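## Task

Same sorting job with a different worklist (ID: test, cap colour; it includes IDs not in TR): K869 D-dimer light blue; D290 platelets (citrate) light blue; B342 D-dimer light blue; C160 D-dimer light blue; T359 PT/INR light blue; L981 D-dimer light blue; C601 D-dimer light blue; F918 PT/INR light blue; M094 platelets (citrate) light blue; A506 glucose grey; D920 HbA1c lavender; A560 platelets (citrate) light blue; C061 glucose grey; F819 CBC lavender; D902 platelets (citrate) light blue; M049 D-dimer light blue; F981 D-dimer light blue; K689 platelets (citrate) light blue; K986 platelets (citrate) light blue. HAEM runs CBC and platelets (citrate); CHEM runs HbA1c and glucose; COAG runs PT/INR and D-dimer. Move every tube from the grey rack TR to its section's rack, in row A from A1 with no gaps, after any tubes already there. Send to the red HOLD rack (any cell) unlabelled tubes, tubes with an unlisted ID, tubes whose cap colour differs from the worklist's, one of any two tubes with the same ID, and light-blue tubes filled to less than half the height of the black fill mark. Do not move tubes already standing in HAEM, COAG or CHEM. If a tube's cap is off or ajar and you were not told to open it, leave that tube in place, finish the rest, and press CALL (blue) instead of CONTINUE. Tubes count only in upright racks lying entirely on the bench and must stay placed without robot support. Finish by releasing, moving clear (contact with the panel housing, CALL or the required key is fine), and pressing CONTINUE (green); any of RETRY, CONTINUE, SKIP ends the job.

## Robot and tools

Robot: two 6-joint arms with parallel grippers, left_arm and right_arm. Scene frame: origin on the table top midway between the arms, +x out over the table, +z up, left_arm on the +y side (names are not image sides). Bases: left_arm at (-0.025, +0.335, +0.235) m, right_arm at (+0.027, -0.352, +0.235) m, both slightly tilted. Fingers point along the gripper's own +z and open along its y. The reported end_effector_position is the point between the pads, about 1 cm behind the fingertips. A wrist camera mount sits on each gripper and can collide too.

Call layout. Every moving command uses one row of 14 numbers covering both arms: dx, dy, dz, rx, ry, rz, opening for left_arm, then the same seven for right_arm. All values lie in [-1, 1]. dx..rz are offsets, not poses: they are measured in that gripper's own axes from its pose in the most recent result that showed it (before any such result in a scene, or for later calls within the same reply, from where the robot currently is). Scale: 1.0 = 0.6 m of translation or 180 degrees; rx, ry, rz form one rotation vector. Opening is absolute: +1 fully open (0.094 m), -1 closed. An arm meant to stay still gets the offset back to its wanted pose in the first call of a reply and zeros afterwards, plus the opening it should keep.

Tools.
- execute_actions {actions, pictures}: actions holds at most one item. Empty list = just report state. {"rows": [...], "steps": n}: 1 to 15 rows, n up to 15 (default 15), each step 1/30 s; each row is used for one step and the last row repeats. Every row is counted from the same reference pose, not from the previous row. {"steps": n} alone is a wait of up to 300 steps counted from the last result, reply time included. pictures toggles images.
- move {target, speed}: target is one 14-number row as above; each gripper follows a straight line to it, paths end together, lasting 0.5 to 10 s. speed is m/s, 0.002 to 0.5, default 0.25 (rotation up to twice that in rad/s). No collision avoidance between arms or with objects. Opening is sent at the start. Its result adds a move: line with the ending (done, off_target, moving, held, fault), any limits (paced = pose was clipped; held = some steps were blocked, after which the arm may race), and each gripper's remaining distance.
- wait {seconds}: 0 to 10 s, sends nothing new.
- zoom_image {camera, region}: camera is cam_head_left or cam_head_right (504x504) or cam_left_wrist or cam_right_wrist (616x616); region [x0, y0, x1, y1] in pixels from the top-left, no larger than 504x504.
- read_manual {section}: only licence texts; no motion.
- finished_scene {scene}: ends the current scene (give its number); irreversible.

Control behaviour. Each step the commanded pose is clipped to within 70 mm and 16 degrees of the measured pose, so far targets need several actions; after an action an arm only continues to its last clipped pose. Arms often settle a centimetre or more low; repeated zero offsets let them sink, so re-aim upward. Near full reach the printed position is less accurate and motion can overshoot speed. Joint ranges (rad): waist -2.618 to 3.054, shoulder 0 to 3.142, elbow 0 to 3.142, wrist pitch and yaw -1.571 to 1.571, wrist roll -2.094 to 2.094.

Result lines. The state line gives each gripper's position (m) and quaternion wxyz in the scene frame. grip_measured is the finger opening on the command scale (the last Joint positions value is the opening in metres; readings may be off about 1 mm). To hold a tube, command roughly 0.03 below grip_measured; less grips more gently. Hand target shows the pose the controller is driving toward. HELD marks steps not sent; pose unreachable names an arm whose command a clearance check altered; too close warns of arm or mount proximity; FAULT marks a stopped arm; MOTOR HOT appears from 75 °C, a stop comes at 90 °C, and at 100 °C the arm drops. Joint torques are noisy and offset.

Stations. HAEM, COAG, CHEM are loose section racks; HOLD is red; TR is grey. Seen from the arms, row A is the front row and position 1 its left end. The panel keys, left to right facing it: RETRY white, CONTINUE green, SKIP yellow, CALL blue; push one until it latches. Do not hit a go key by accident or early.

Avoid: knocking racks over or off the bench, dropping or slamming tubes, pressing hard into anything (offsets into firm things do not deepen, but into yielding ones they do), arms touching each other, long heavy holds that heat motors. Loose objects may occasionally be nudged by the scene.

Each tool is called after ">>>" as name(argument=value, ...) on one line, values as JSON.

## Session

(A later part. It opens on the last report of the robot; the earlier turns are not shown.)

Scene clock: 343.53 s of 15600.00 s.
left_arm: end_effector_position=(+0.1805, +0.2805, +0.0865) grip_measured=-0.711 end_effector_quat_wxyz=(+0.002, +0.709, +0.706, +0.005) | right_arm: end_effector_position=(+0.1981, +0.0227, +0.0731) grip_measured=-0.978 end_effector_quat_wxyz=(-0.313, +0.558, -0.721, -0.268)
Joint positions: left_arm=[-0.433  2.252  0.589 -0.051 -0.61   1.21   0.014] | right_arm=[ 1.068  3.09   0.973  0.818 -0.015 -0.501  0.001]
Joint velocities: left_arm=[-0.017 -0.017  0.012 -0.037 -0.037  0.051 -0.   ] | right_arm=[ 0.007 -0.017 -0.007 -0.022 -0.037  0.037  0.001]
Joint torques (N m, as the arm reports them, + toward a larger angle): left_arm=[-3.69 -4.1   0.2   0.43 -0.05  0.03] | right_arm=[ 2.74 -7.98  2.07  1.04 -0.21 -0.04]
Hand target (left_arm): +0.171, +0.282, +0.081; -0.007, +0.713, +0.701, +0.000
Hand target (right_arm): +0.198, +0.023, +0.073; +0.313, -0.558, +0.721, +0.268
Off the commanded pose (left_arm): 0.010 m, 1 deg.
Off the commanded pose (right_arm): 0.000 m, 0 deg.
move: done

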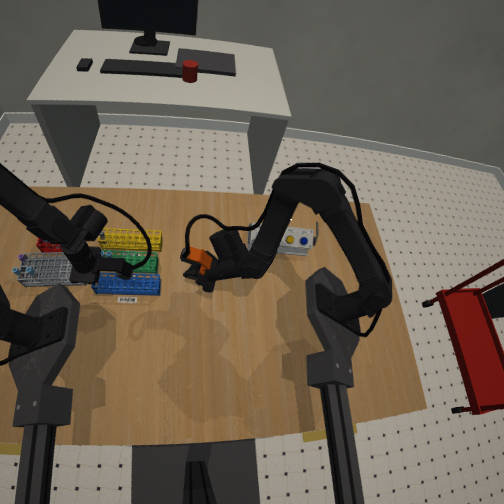

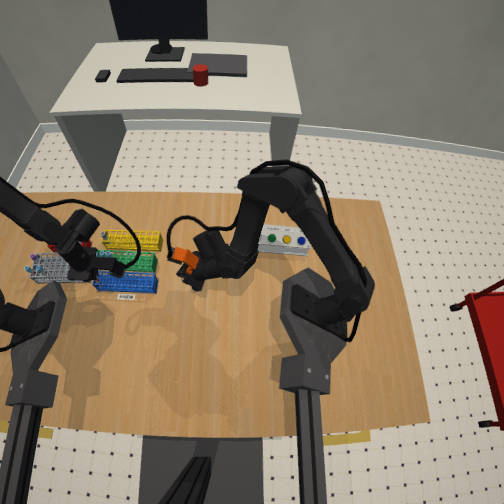

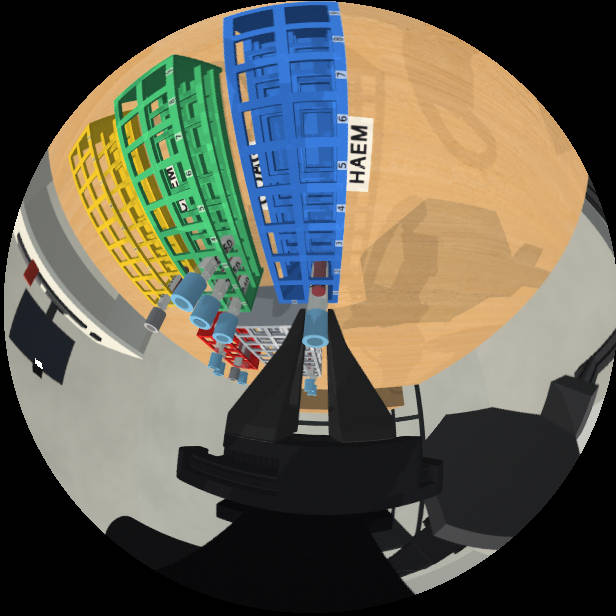

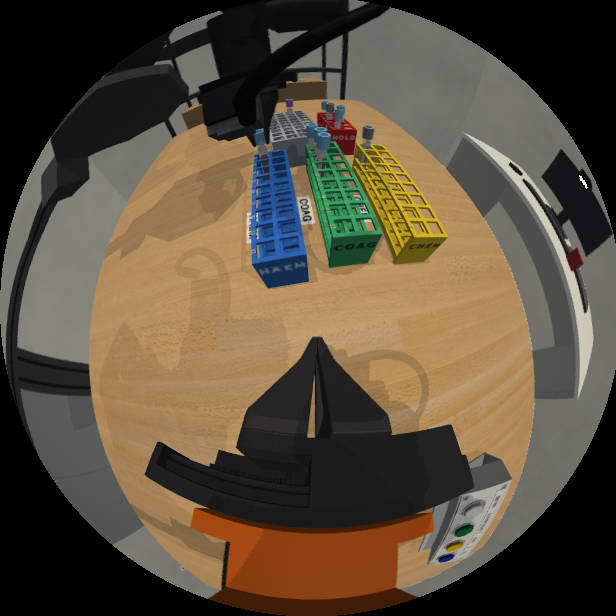

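>>> execute_actions(actions=[{"rows":[[0,0,0,0,0,0,-0.4,0,0,0,0,0,0,-1]],"steps":5}], pictures=false)

>>> move(target=[0,0.012,-0.095,-0.003,0,0,-0.4,0,0,0,0,0,0,-1], speed=0.15)

>>> move(target=[0.315,0.03,0,-0.004,-0.004,-0.08,-0.4,0,0,0,0,0,0,-1])

Scene clock: 347.63 s of 15600.00 s.
left_arm: end_effector_position=(+0.1808, +0.2805, +0.0865) grip_measured=-0.402 end_effector_quat_wxyz=(+0.002, +0.709, +0.705, +0.005) | right_arm: end_effector_position=(+0.1981, +0.0227, +0.0731) grip_measured=-0.978 end_effector_quat_wxyz=(-0.313, +0.558, -0.721, -0.268)
Joint positions: left_arm=[-0.433  2.252  0.589 -0.05  -0.611  1.211  0.028] | right_arm=[ 1.068  3.09   0.973  0.818 -0.015 -0.501  0.001]
Joint velocities: left_arm=[ 0.007 -0.007 -0.012 -0.007 -0.007 -0.007  0.001] | right_arm=[-0.017  0.002  0.002  0.066 -0.037 -0.081  0.001]
Joint torques (N m, as the arm reports them, + toward a larger angle): left_arm=[-4.21 -5.66  1.36  0.25  0.   -0.04] | right_arm=[ 2.7  -7.91  2.12  1.03 -0.21 -0.01]
Hand target (left_arm): +0.180, +0.280, +0.086; +0.002, +0.709, +0.706, +0.005
Hand target (right_arm): +0.198, +0.023, +0.073; +0.313, -0.558, +0.721, +0.268
Off the commanded pose (left_arm): 0.000 m, 0 deg.
Off the commanded pose (right_arm): 0.000 m, 0 deg.
Steps of this call (steps 1 to 90: nothing new was sent; then 0.93 s passed at rest; steps 91 to 95: all 5 steps of this action). Readings (end_effector_position):
91: left_arm (+0.1808, +0.2805, +0.0865) | right_arm (+0.1981, +0.0227, +0.0731)
92: left_arm (+0.1808, +0.2805, +0.0865) | right_arm (+0.1981, +0.0227, +0.0731)
94: left_arm (+0.1808, +0.2805, +0.0865) | right_arm (+0.1981, +0.0227, +0.0731)
95: the state above

Scene clock: 349.00 s of 15600.00 s.
left_arm: end_effector_position=(+0.1823, +0.2864, +0.1365) grip_measured=-0.402 end_effector_quat_wxyz=(-0.006, +0.709, +0.705, +0.013) | right_arm: end_effector_position=(+0.1981, +0.0227, +0.0731) grip_measured=-0.978 end_effector_quat_wxyz=(-0.313, +0.558, -0.721, -0.268)
Joint positions: left_arm=[-0.553  2.074  0.633 -0.367 -0.609  1.062  0.028] | right_arm=[ 1.068  3.09   0.973  0.818 -0.015 -0.501  0.001]
Joint velocities: left_arm=[-0.012 -0.007  0.022 -0.081 -0.022 -0.066  0.001] | right_arm=[-0.017 -0.002 -0.002 -0.007  0.007 -0.051  0.001]
Joint torques (N m, as the arm reports them, + toward a larger angle): left_arm=[-5.24 -6.19  4.21  0.07  0.12 -0.07] | right_arm=[ 2.63 -8.02  2.09  1.03 -0.17 -0.02]
Hand target (left_arm): +0.188, +0.280, +0.144; +0.007, +0.709, +0.705, +0.008
Hand target (right_arm): +0.198, +0.023, +0.073; +0.313, -0.558, +0.721, +0.268
Off the commanded pose (left_arm): 0.011 m, 1 deg.
Off the commanded pose (right_arm): 0.000 m, 0 deg.
move: off_target (left_arm)

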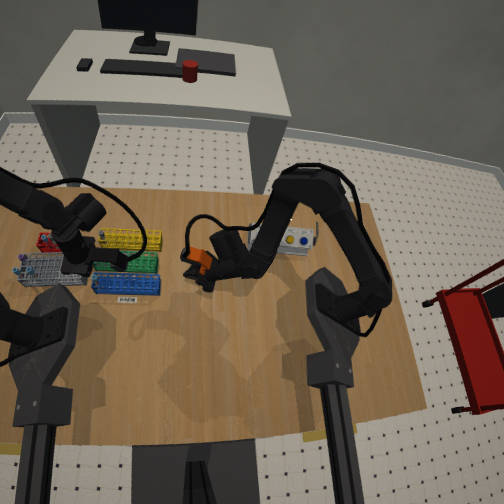

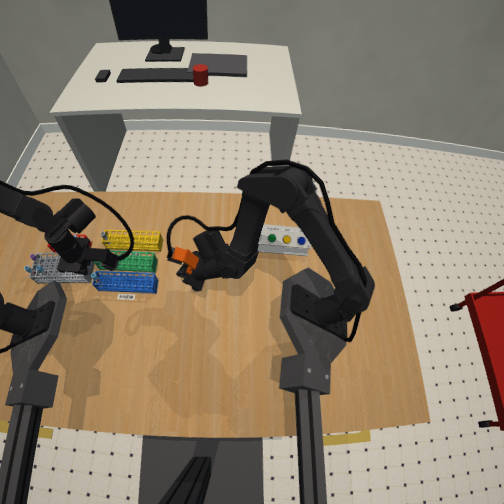

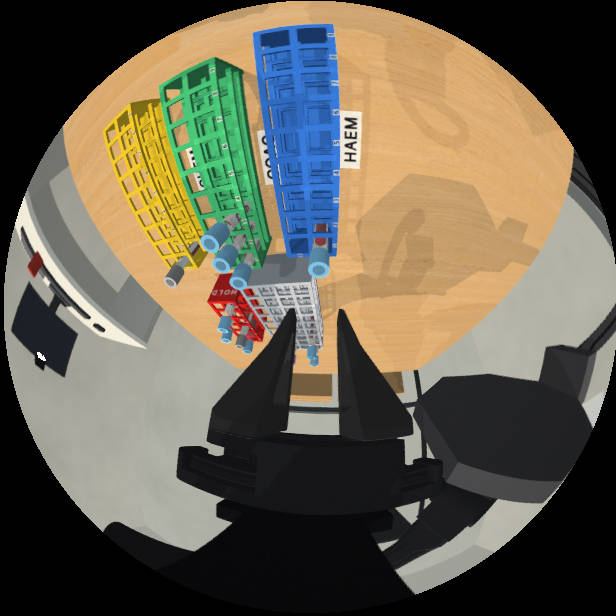

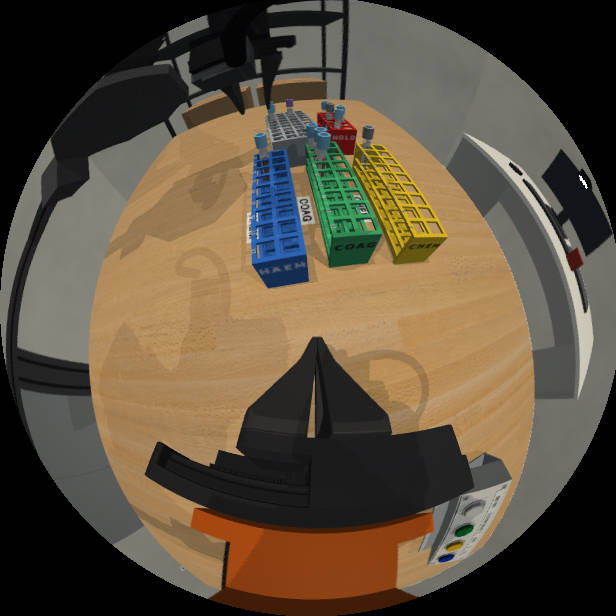

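Scene clock: 350.43 s of 15600.00 s.
left_arm: end_effector_position=(+0.2018, +0.4774, +0.1374) grip_measured=-0.402 end_effector_quat_wxyz=(-0.010, +0.615, +0.788, +0.020) | right_arm: end_effector_position=(+0.1981, +0.0227, +0.0731) grip_measured=-0.978 end_effector_quat_wxyz=(-0.313, +0.558, -0.721, -0.268)
Joint positions: left_arm=[ 0.149  1.528  0.613 -0.378 -0.612  1.674  0.028] | right_arm=[ 1.068  3.09   0.973  0.818 -0.015 -0.501  0.001]
Joint velocities: left_arm=[ 0.007 -0.012  0.012  0.007 -0.007 -0.037  0.   ] | right_arm=[ 0.012 -0.017  0.007 -0.037 -0.022 -0.037 -0.   ]
Joint torques (N m, as the arm reports them, + toward a larger angle): left_arm=[-2.58 -6.    3.93  0.05  0.13  0.09] | right_arm=[ 2.74 -7.91  2.06  1.06 -0.19 -0.01]
Hand target (left_arm): +0.204, +0.479, +0.141; -0.000, +0.616, +0.788, +0.015
Hand target (right_arm): +0.198, +0.023, +0.073; +0.313, -0.558, +0.721, +0.268
Off the commanded pose (left_arm): 0.005 m, 2 deg.
Off the commanded pose (right_arm): 0.000 m, 0 deg.
move: done

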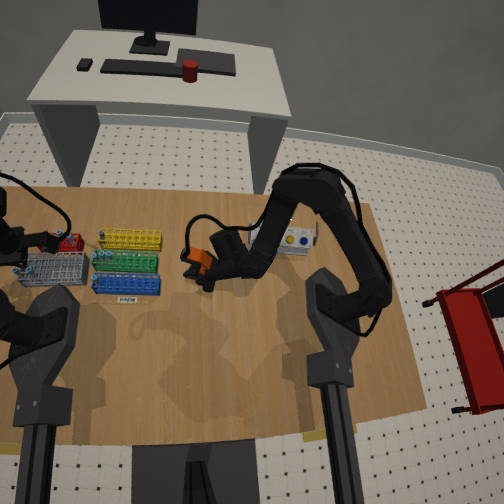

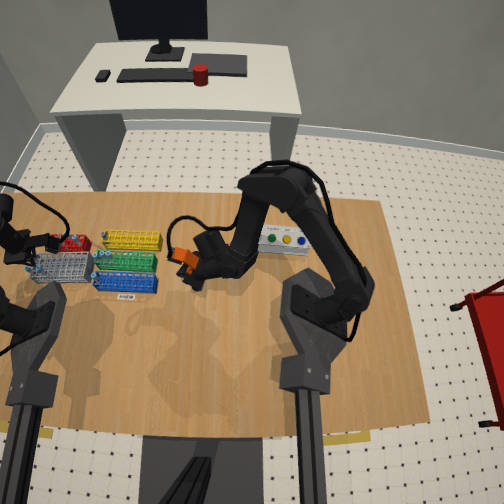

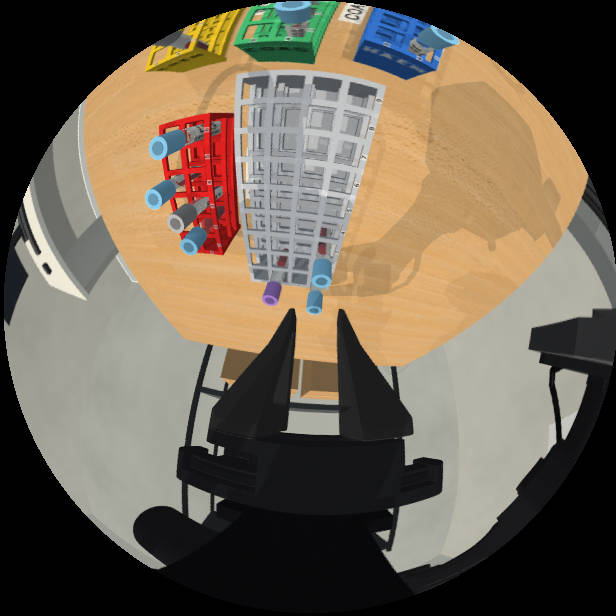

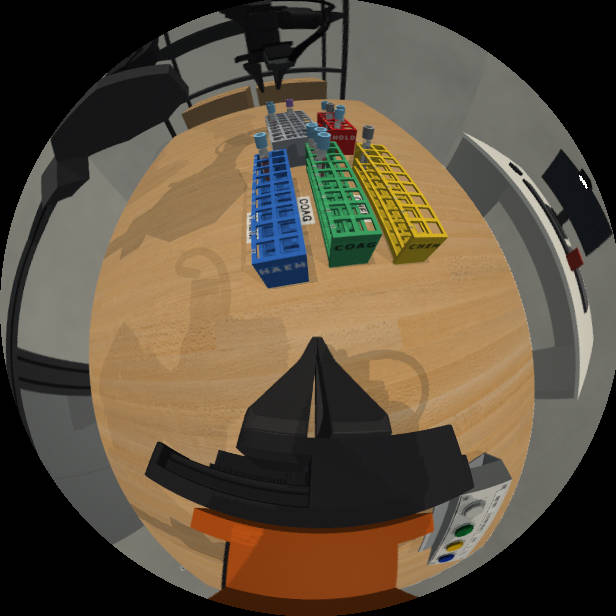

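>>> move(target=[-0.007,-0.021,0.103,0.012,-0.018,0.005,-0.4,0,0,0,0,0,0,-1], speed=0.08)

Scene clock: 354.37 s of 15600.00 s.
left_arm: end_effector_position=(+0.1968, +0.4827, +0.0804) grip_measured=-0.402 end_effector_quat_wxyz=(-0.006, +0.615, +0.788, +0.003) | right_arm: end_effector_position=(+0.1981, +0.0227, +0.0731) grip_measured=-0.978 end_effector_quat_wxyz=(-0.313, +0.558, -0.721, -0.268)
Joint positions: left_arm=[ 0.318  1.716  0.58  -0.085 -0.536  1.849  0.028] | right_arm=[ 1.068  3.09   0.973  0.818 -0.015 -0.501  0.001]
Joint velocities: left_arm=[ 0.002  0.012 -0.002 -0.007 -0.022 -0.066 -0.   ] | right_arm=[ 0.007 -0.002  0.002 -0.007 -0.066 -0.037 -0.   ]
Joint torques (N m, as the arm reports them, + toward a larger angle): left_arm=[-2.46 -4.09  0.36  0.39  0.14  0.07] | right_arm=[ 2.7  -7.89  1.97  1.04 -0.2  -0.03]
Hand target (left_arm): +0.190, +0.473, +0.075; -0.001, +0.621, +0.783, -0.013
Hand target (right_arm): +0.198, +0.023, +0.073; +0.313, -0.558, +0.721, +0.268
Off the commanded pose (left_arm): 0.012 m, 2 deg.
Off the commanded pose (right_arm): 0.000 m, 0 deg.
move: off_target (left_arm)

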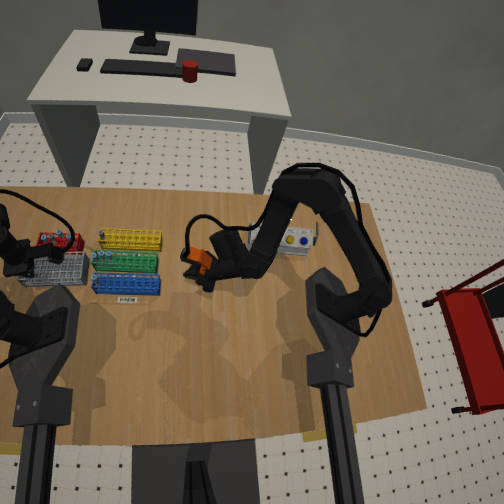

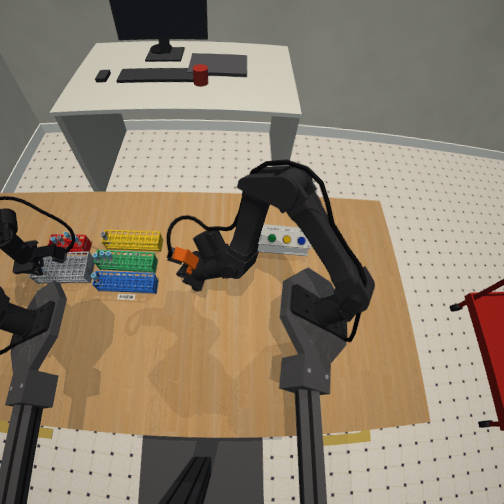

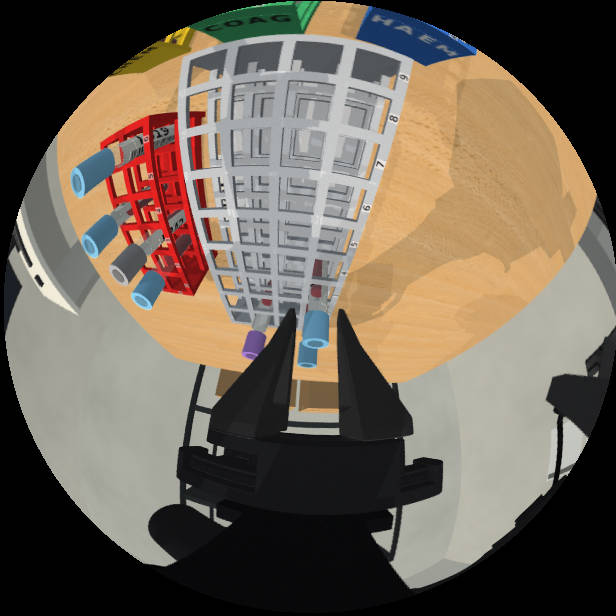

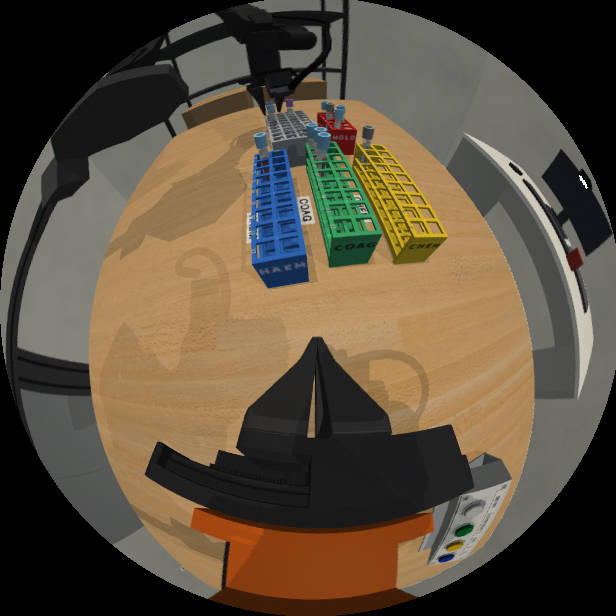

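>>> execute_actions(actions=[{"rows":[[0,0,0,0,0,0,-0.73,0,0,0,0,0,0,-1]],"steps":7}], pictures=false)

>>> move(target=[0,0.01,-0.18,-0.005,-0.003,0,-0.73,0,0,0,0,0,0,-1], speed=0.12)

>>> move(target=[-0.37,-0.055,-0.01,0,0,-0.55,-0.73,0,0,0,0,0,0,-1], speed=0.5)

>>> zoom_image(camera="cam_right_wrist", region=[240,50,340,150])

Scene clock: 360.63 s of 15600.00 s.
left_arm: end_effector_position=(+0.1971, +0.4828, +0.0804) grip_measured=-0.711 end_effector_quat_wxyz=(-0.005, +0.616, +0.788, +0.004) | right_arm: end_effector_position=(+0.1981, +0.0227, +0.0731) grip_measured=-0.978 end_effector_quat_wxyz=(-0.313, +0.558, -0.721, -0.268)
Joint positions: left_arm=[ 0.318  1.716  0.58  -0.084 -0.536  1.85   0.014] | right_arm=[ 1.068  3.09   0.973  0.818 -0.015 -0.501  0.001]
Joint velocities: left_arm=[ 0.012  0.007 -0.012  0.007  0.095 -0.037 -0.001] | right_arm=[-0.022  0.012 -0.017 -0.037  0.007 -0.037 -0.   ]
Joint torques (N m, as the arm reports them, + toward a larger angle): left_arm=[-2.98 -5.54  1.55  0.28 -0.01 -0.04] | right_arm=[ 2.68 -7.88  1.97  1.02 -0.23  0.  ]
Hand target (left_arm): +0.197, +0.483, +0.080; -0.006, +0.615, +0.788, +0.003
Hand target (right_arm): +0.198, +0.023, +0.073; +0.313, -0.558, +0.721, +0.268
Off the commanded pose (left_arm): 0.000 m, 0 deg.
Off the commanded pose (right_arm): 0.000 m, 0 deg.
Steps of this call (steps 1 to 90: nothing new was sent; then 3.03 s passed at rest; steps 91 to 97: all 7 steps of this action). Readings (end_effector_position):
91: left_arm (+0.1971, +0.4828, +0.0804) | right_arm (+0.1981, +0.0227, +0.0731)
92: left_arm (+0.1971, +0.4828, +0.0804) | right_arm (+0.1981, +0.0227, +0.0731)
94: left_arm (+0.1971, +0.4828, +0.0804) | right_arm (+0.1981, +0.0227, +0.0731)
97: the state above

Scene clock: 362.43 s of 15600.00 s.
left_arm: end_effector_position=(+0.1986, +0.4818, +0.1797) grip_measured=-0.711 end_effector_quat_wxyz=(-0.004, +0.615, +0.788, -0.001) | right_arm: end_effector_position=(+0.1981, +0.0227, +0.0731) grip_measured=-0.978 end_effector_quat_wxyz=(-0.313, +0.558, -0.721, -0.268)
Joint positions: left_arm=[ 0.086  1.411  0.71  -0.667 -0.592  1.581  0.014] | right_arm=[ 1.068  3.09   0.973  0.818 -0.015 -0.501  0.001]
Joint velocities: left_arm=[-0.017  0.002 -0.007 -0.095  0.007  0.007  0.001] | right_arm=[-0.007 -0.022 -0.007 -0.051 -0.022  0.066 -0.   ]
Joint torques (N m, as the arm reports them, + toward a larger angle): left_arm=[-4.09 -5.66  5.06 -0.03 -0.01 -0.07] | right_arm=[ 2.67 -7.93  2.17  1.03 -0.22 -0.02]
Hand target (left_arm): +0.204, +0.483, +0.189; +0.005, +0.615, +0.788, +0.007
Hand target (right_arm): +0.198, +0.023, +0.073; +0.313, -0.558, +0.721, +0.268
Off the commanded pose (left_arm): 0.010 m, 1 deg.
Off the commanded pose (right_arm): 0.000 m, 0 deg.
move: done

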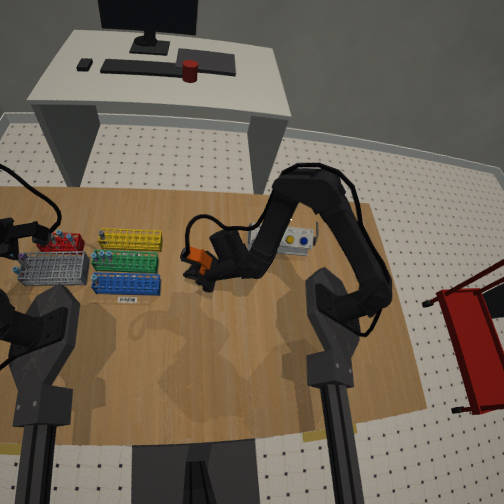

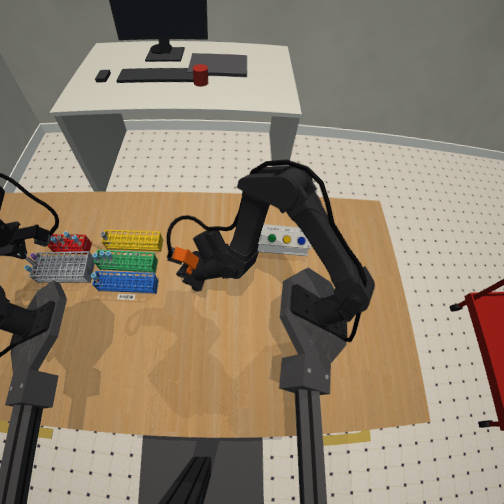

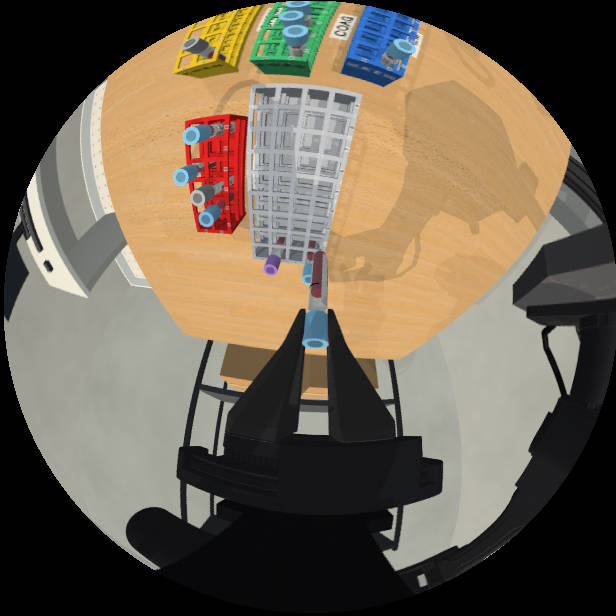

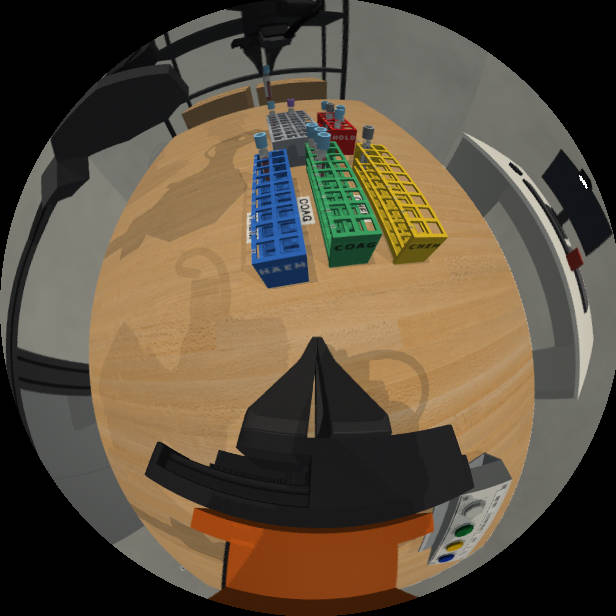

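Scene clock: 364.97 s of 15600.00 s.
left_arm: end_effector_position=(+0.2155, +0.2590, +0.1838) grip_measured=-0.711 end_effector_quat_wxyz=(-0.003, -0.207, +0.978, -0.006) | right_arm: end_effector_position=(+0.1981, +0.0227, +0.0731) grip_measured=-0.978 end_effector_quat_wxyz=(-0.313, +0.558, -0.721, -0.268)
Joint positions: left_arm=[-0.649  2.075  0.873 -0.654 -0.542 -1.035  0.014] | right_arm=[ 1.068  3.09   0.973  0.818 -0.015 -0.501  0.001]
Joint velocities: left_arm=[ 0.002 -0.012 -0.007  0.007  0.095 -0.022  0.001] | right_arm=[-0.012 -0.002  0.012 -0.007 -0.051 -0.007  0.   ]
Joint torques (N m, as the arm reports them, + toward a larger angle): left_arm=[-5.91 -4.18  5.15  0.1  -0.05 -0.02] | right_arm=[ 2.75 -7.94  2.01  1.01 -0.21 -0.05]
Hand target (left_arm): +0.217, +0.254, +0.186; -0.001, -0.200, +0.980, -0.003
Hand target (right_arm): +0.198, +0.023, +0.073; +0.313, -0.558, +0.721, +0.268
Off the commanded pose (left_arm): 0.005 m, 1 deg.
Off the commanded pose (right_arm): 0.000 m, 0 deg.
move: done

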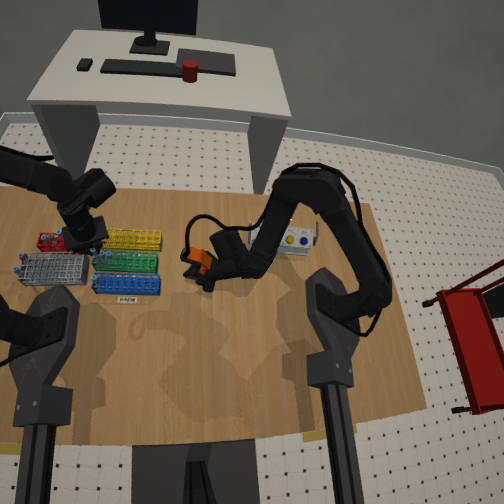

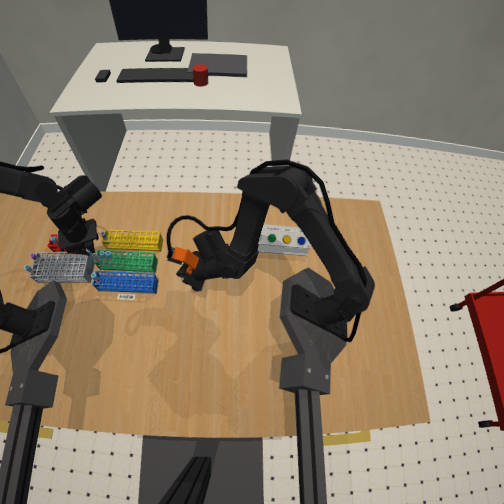

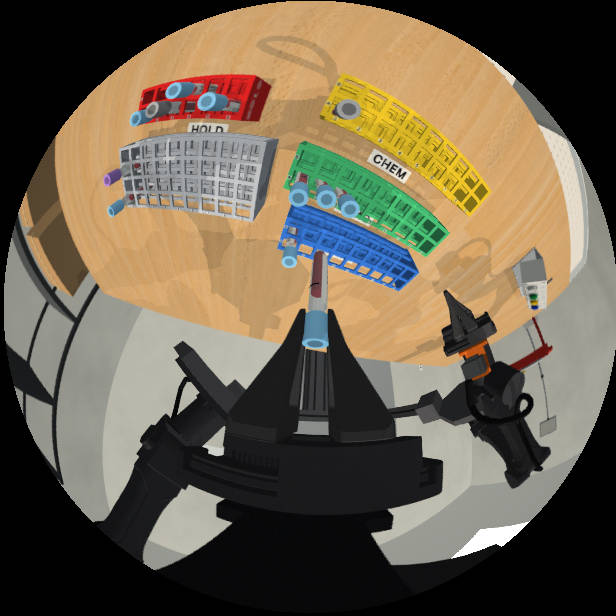

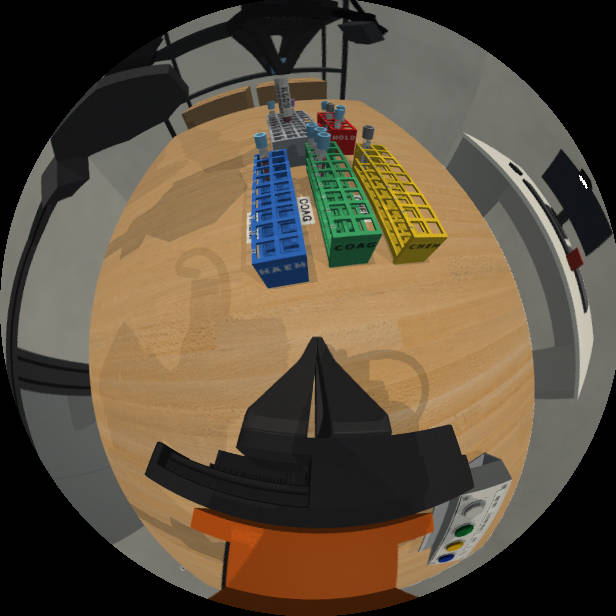

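Region (240, 50, 340, 150) of cam_right_wrist's 616x616 image, scaled by 5.040, with more detail than that image has.

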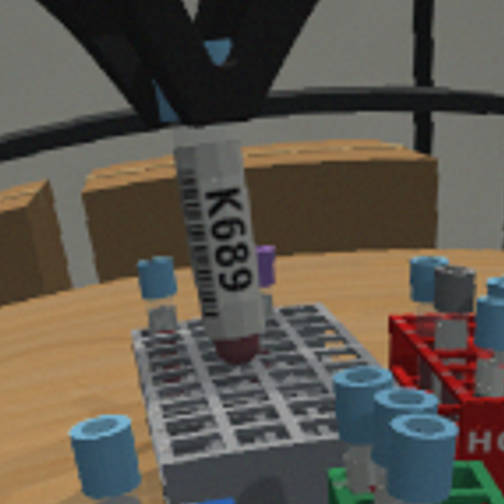

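>>> move(target=[0.052,0.023,0.01,0,0,0.632,-0.73,0,0,0,0,0,0,-1], speed=0.5)

>>> move(target=[0.003,-0.013,0.08,0.002,0.02,0.002,-0.73,0,0,0,0,0,0,-1], speed=0.06)

>>> zoom_image(camera="cam_left_wrist", region=[240,200,390,350])

Scene clock: 372.63 s of 15600.00 s.
left_arm: end_effector_position=(+0.1821, +0.2636, +0.1747) grip_measured=-0.711 end_effector_quat_wxyz=(-0.011, +0.704, +0.710, -0.001) | right_arm: end_effector_position=(+0.1981, +0.0227, +0.0731) grip_measured=-0.978 end_effector_quat_wxyz=(-0.313, +0.558, -0.721, -0.268)
Joint positions: left_arm=[-0.693  2.057  0.759 -0.615 -0.542  0.878  0.014] | right_arm=[ 1.068  3.09   0.973  0.818 -0.015 -0.501  0.001]
Joint velocities: left_arm=[-0.002 -0.012  0.002 -0.007 -0.095 -0.051 -0.001] | right_arm=[-0.022  0.012  0.002  0.007  0.051 -0.007 -0.001]
Joint torques (N m, as the arm reports them, + toward a larger angle): left_arm=[-4.98 -6.9   2.28  0.44  0.14  0.04] | right_arm=[ 2.77 -7.95  2.11  1.05 -0.22 -0.04]
Hand target (left_arm): +0.181, +0.259, +0.178; +0.004, +0.707, +0.708, -0.006
Hand target (right_arm): +0.198, +0.023, +0.073; +0.313, -0.558, +0.721, +0.268
Off the commanded pose (left_arm): 0.006 m, 2 deg.
Off the commanded pose (right_arm): 0.000 m, 0 deg.
After step 90, 1.93 s passed at rest.
move: done

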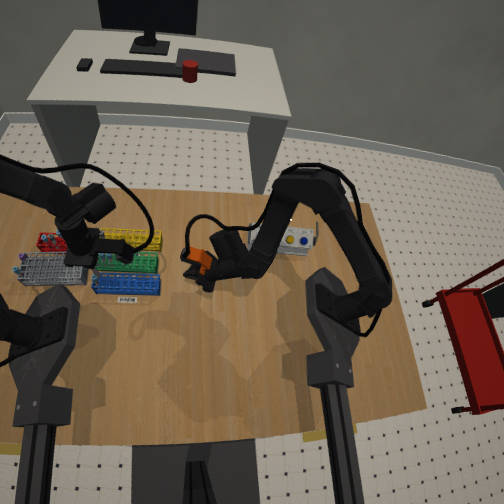

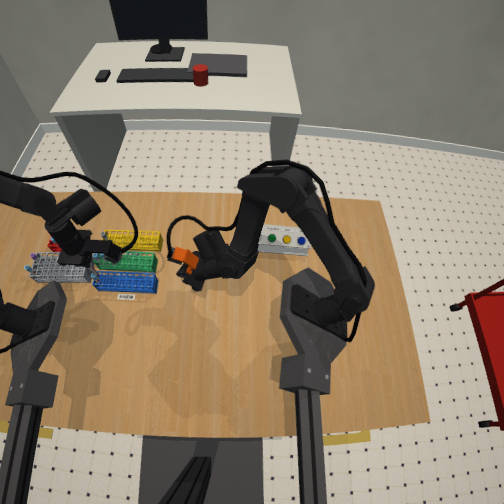

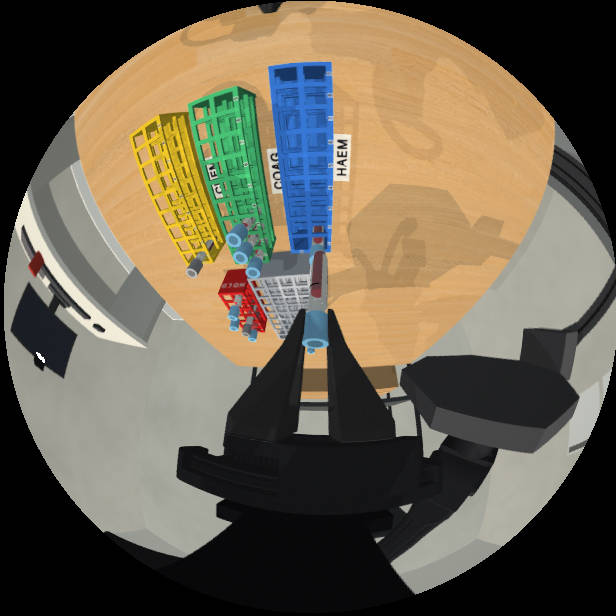

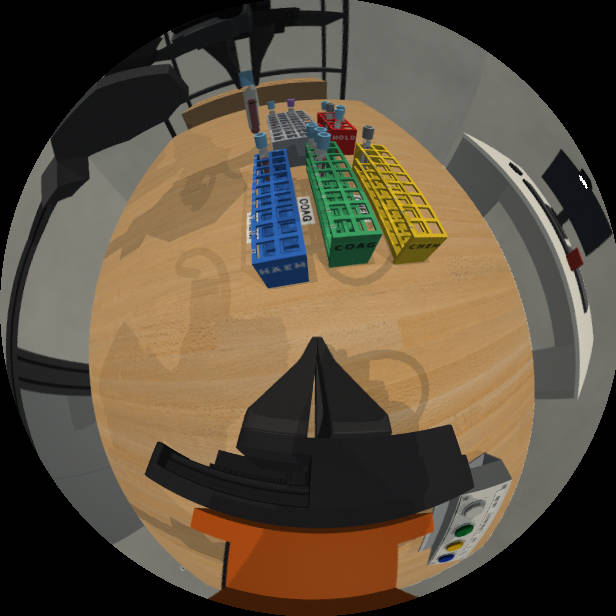

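Scene clock: 373.97 s of 15600.00 s.
left_arm: end_effector_position=(+0.1782, +0.2643, +0.1323) grip_measured=-0.711 end_effector_quat_wxyz=(-0.029, +0.703, +0.710, +0.020) | right_arm: end_effector_position=(+0.1981, +0.0227, +0.0731) grip_measured=-0.978 end_effector_quat_wxyz=(-0.313, +0.558, -0.721, -0.268)
Joint positions: left_arm=[-0.634  2.206  0.717 -0.426 -0.607  0.922  0.014] | right_arm=[ 1.068  3.09   0.973  0.818 -0.015 -0.501  0.001]
Joint velocities: left_arm=[-0.002 -0.002  0.002  0.051 -0.007  0.022  0.001] | right_arm=[-0.002  0.002 -0.007 -0.037 -0.022 -0.037 -0.001]
Joint torques (N m, as the arm reports them, + toward a larger angle): left_arm=[-3.53 -4.49  1.5   0.3  -0.09  0.05] | right_arm=[ 2.77 -7.92  2.04  1.03 -0.19 -0.03]
Hand target (left_arm): +0.173, +0.266, +0.127; -0.036, +0.706, +0.707, +0.019
Hand target (right_arm): +0.198, +0.023, +0.073; +0.313, -0.558, +0.721, +0.268
Off the commanded pose (left_arm): 0.007 m, 1 deg.
Off the commanded pose (right_arm): 0.000 m, 0 deg.
move: done

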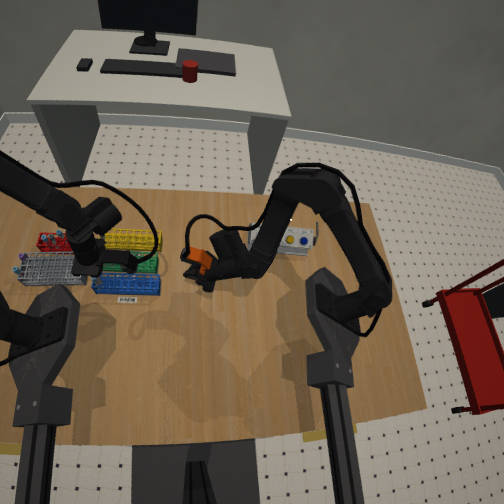

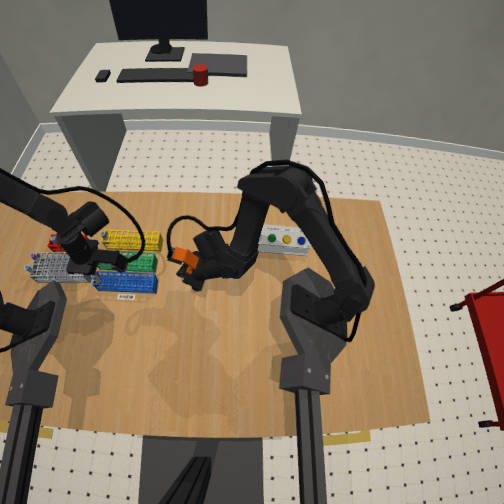

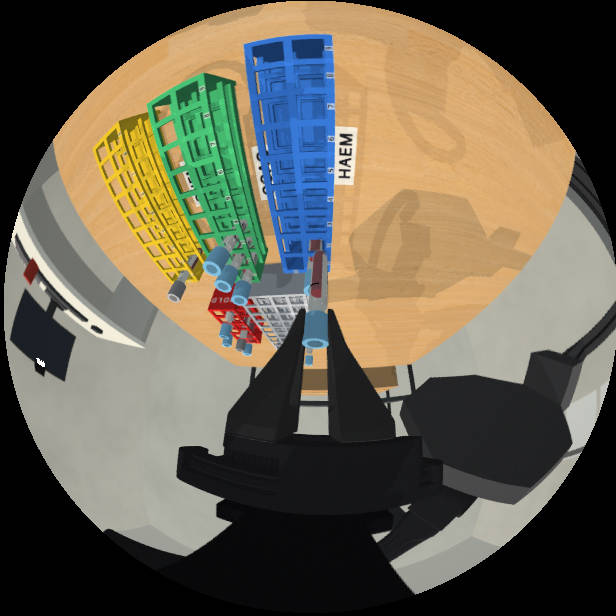

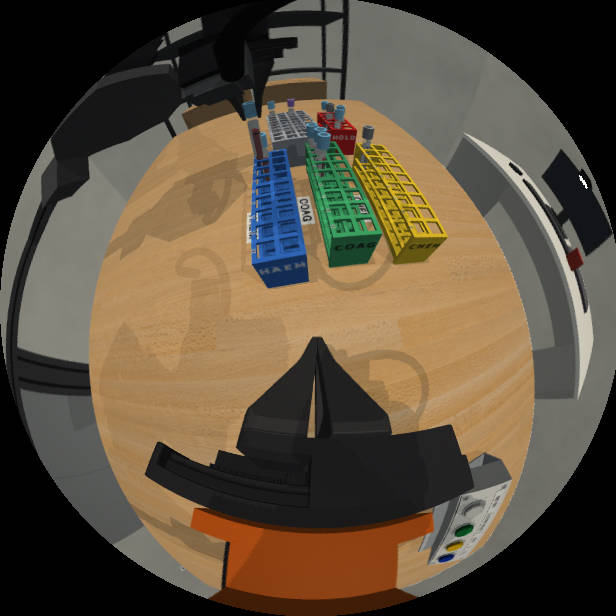

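Region (240, 200, 390, 350) of cam_left_wrist's 616x616 image, scaled by 3.360, with more detail than that image has.

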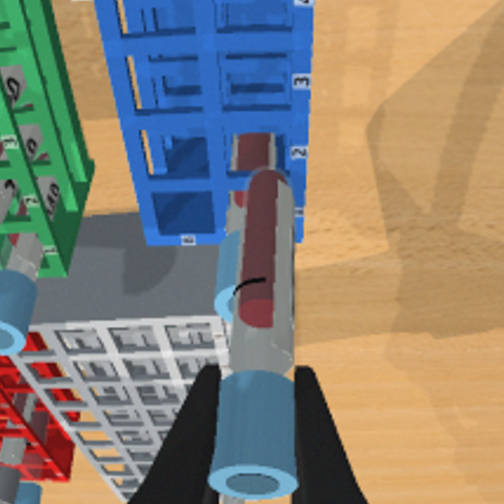

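>>> execute_actions(actions=[{"rows":[[-0.011,0.006,0,-0.007,-0.012,0,-0.73,0,0,0,0,0,0,-1]],"steps":12}])

>>> zoom_image(camera="cam_left_wrist", region=[240,200,390,350])

Scene clock: 377.93 s of 15600.00 s.
left_arm: end_effector_position=(+0.1843, +0.2601, +0.1320) grip_measured=-0.711 end_effector_quat_wxyz=(-0.015, +0.703, +0.710, +0.022) | right_arm: end_effector_position=(+0.1981, +0.0227, +0.0731) grip_measured=-0.978 end_effector_quat_wxyz=(-0.313, +0.558, -0.721, -0.268)
Joint positions: left_arm=[-0.634  2.206  0.717 -0.391 -0.608  0.94   0.014] | right_arm=[ 1.068  3.09   0.973  0.818 -0.015 -0.501  0.001]
Joint velocities: left_arm=[ 0.012  0.012  0.007  0.051 -0.022  0.051 -0.   ] | right_arm=[-0.002 -0.022 -0.002 -0.022 -0.051 -0.022  0.001]
Joint torques (N m, as the arm reports them, + toward a larger angle): left_arm=[-4.15 -6.1   1.49  0.37  0.1   0.02] | right_arm=[ 2.77 -7.97  2.11  1.02 -0.2  -0.01]
Hand target (left_arm): +0.182, +0.258, +0.132; -0.009, +0.704, +0.710, +0.014
Hand target (right_arm): +0.198, +0.023, +0.073; +0.313, -0.558, +0.721, +0.268
Off the commanded pose (left_arm): 0.003 m, 1 deg.
Off the commanded pose (right_arm): 0.000 m, 0 deg.
Steps of this call (steps 1 to 90: nothing new was sent; then 0.57 s passed at rest; steps 91 to 102: all 12 steps of this action). Readings (end_effector_position):
91: left_arm (+0.1791, +0.2638, +0.1323) | right_arm (+0.1981, +0.0227, +0.0731)
92: left_arm (+0.1800, +0.2632, +0.1322) | right_arm (+0.1981, +0.0227, +0.0731)
94: left_arm (+0.1818, +0.2619, +0.1321) | right_arm (+0.1981, +0.0227, +0.0731)
98: left_arm (+0.1836, +0.2606, +0.1321) | right_arm (+0.1981, +0.0227, +0.0731)
102: the state above

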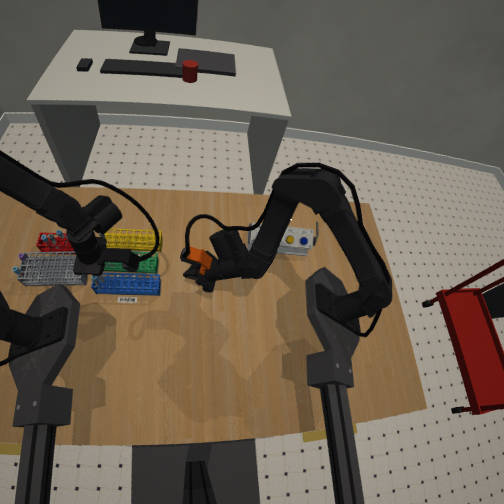

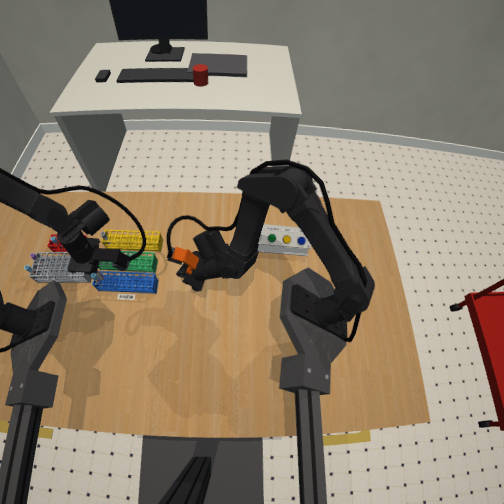

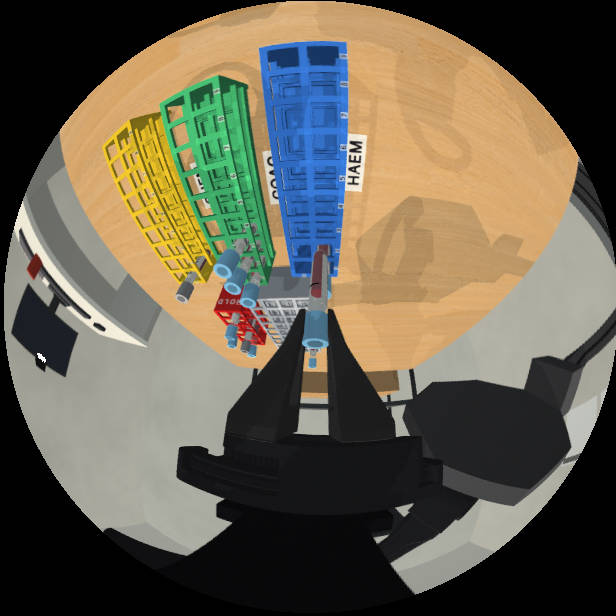

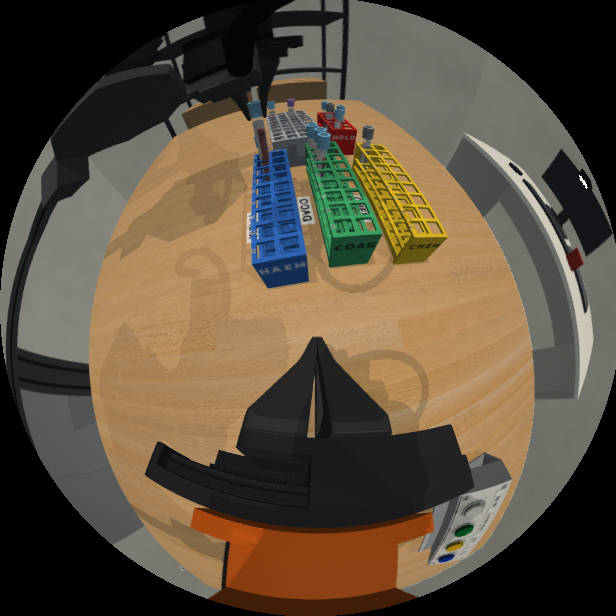

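Region (240, 200, 390, 350) of cam_left_wrist's 616x616 image, scaled by 3.360, with more detail than that image has.

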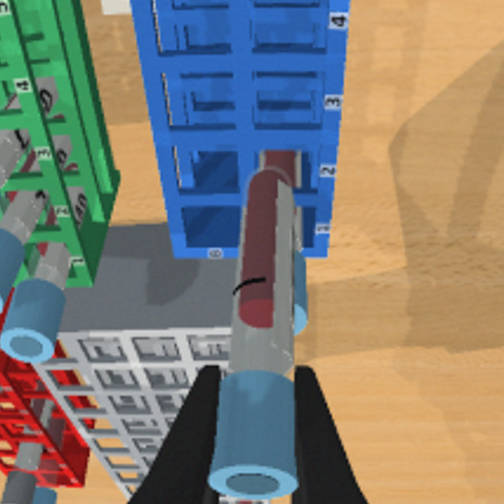

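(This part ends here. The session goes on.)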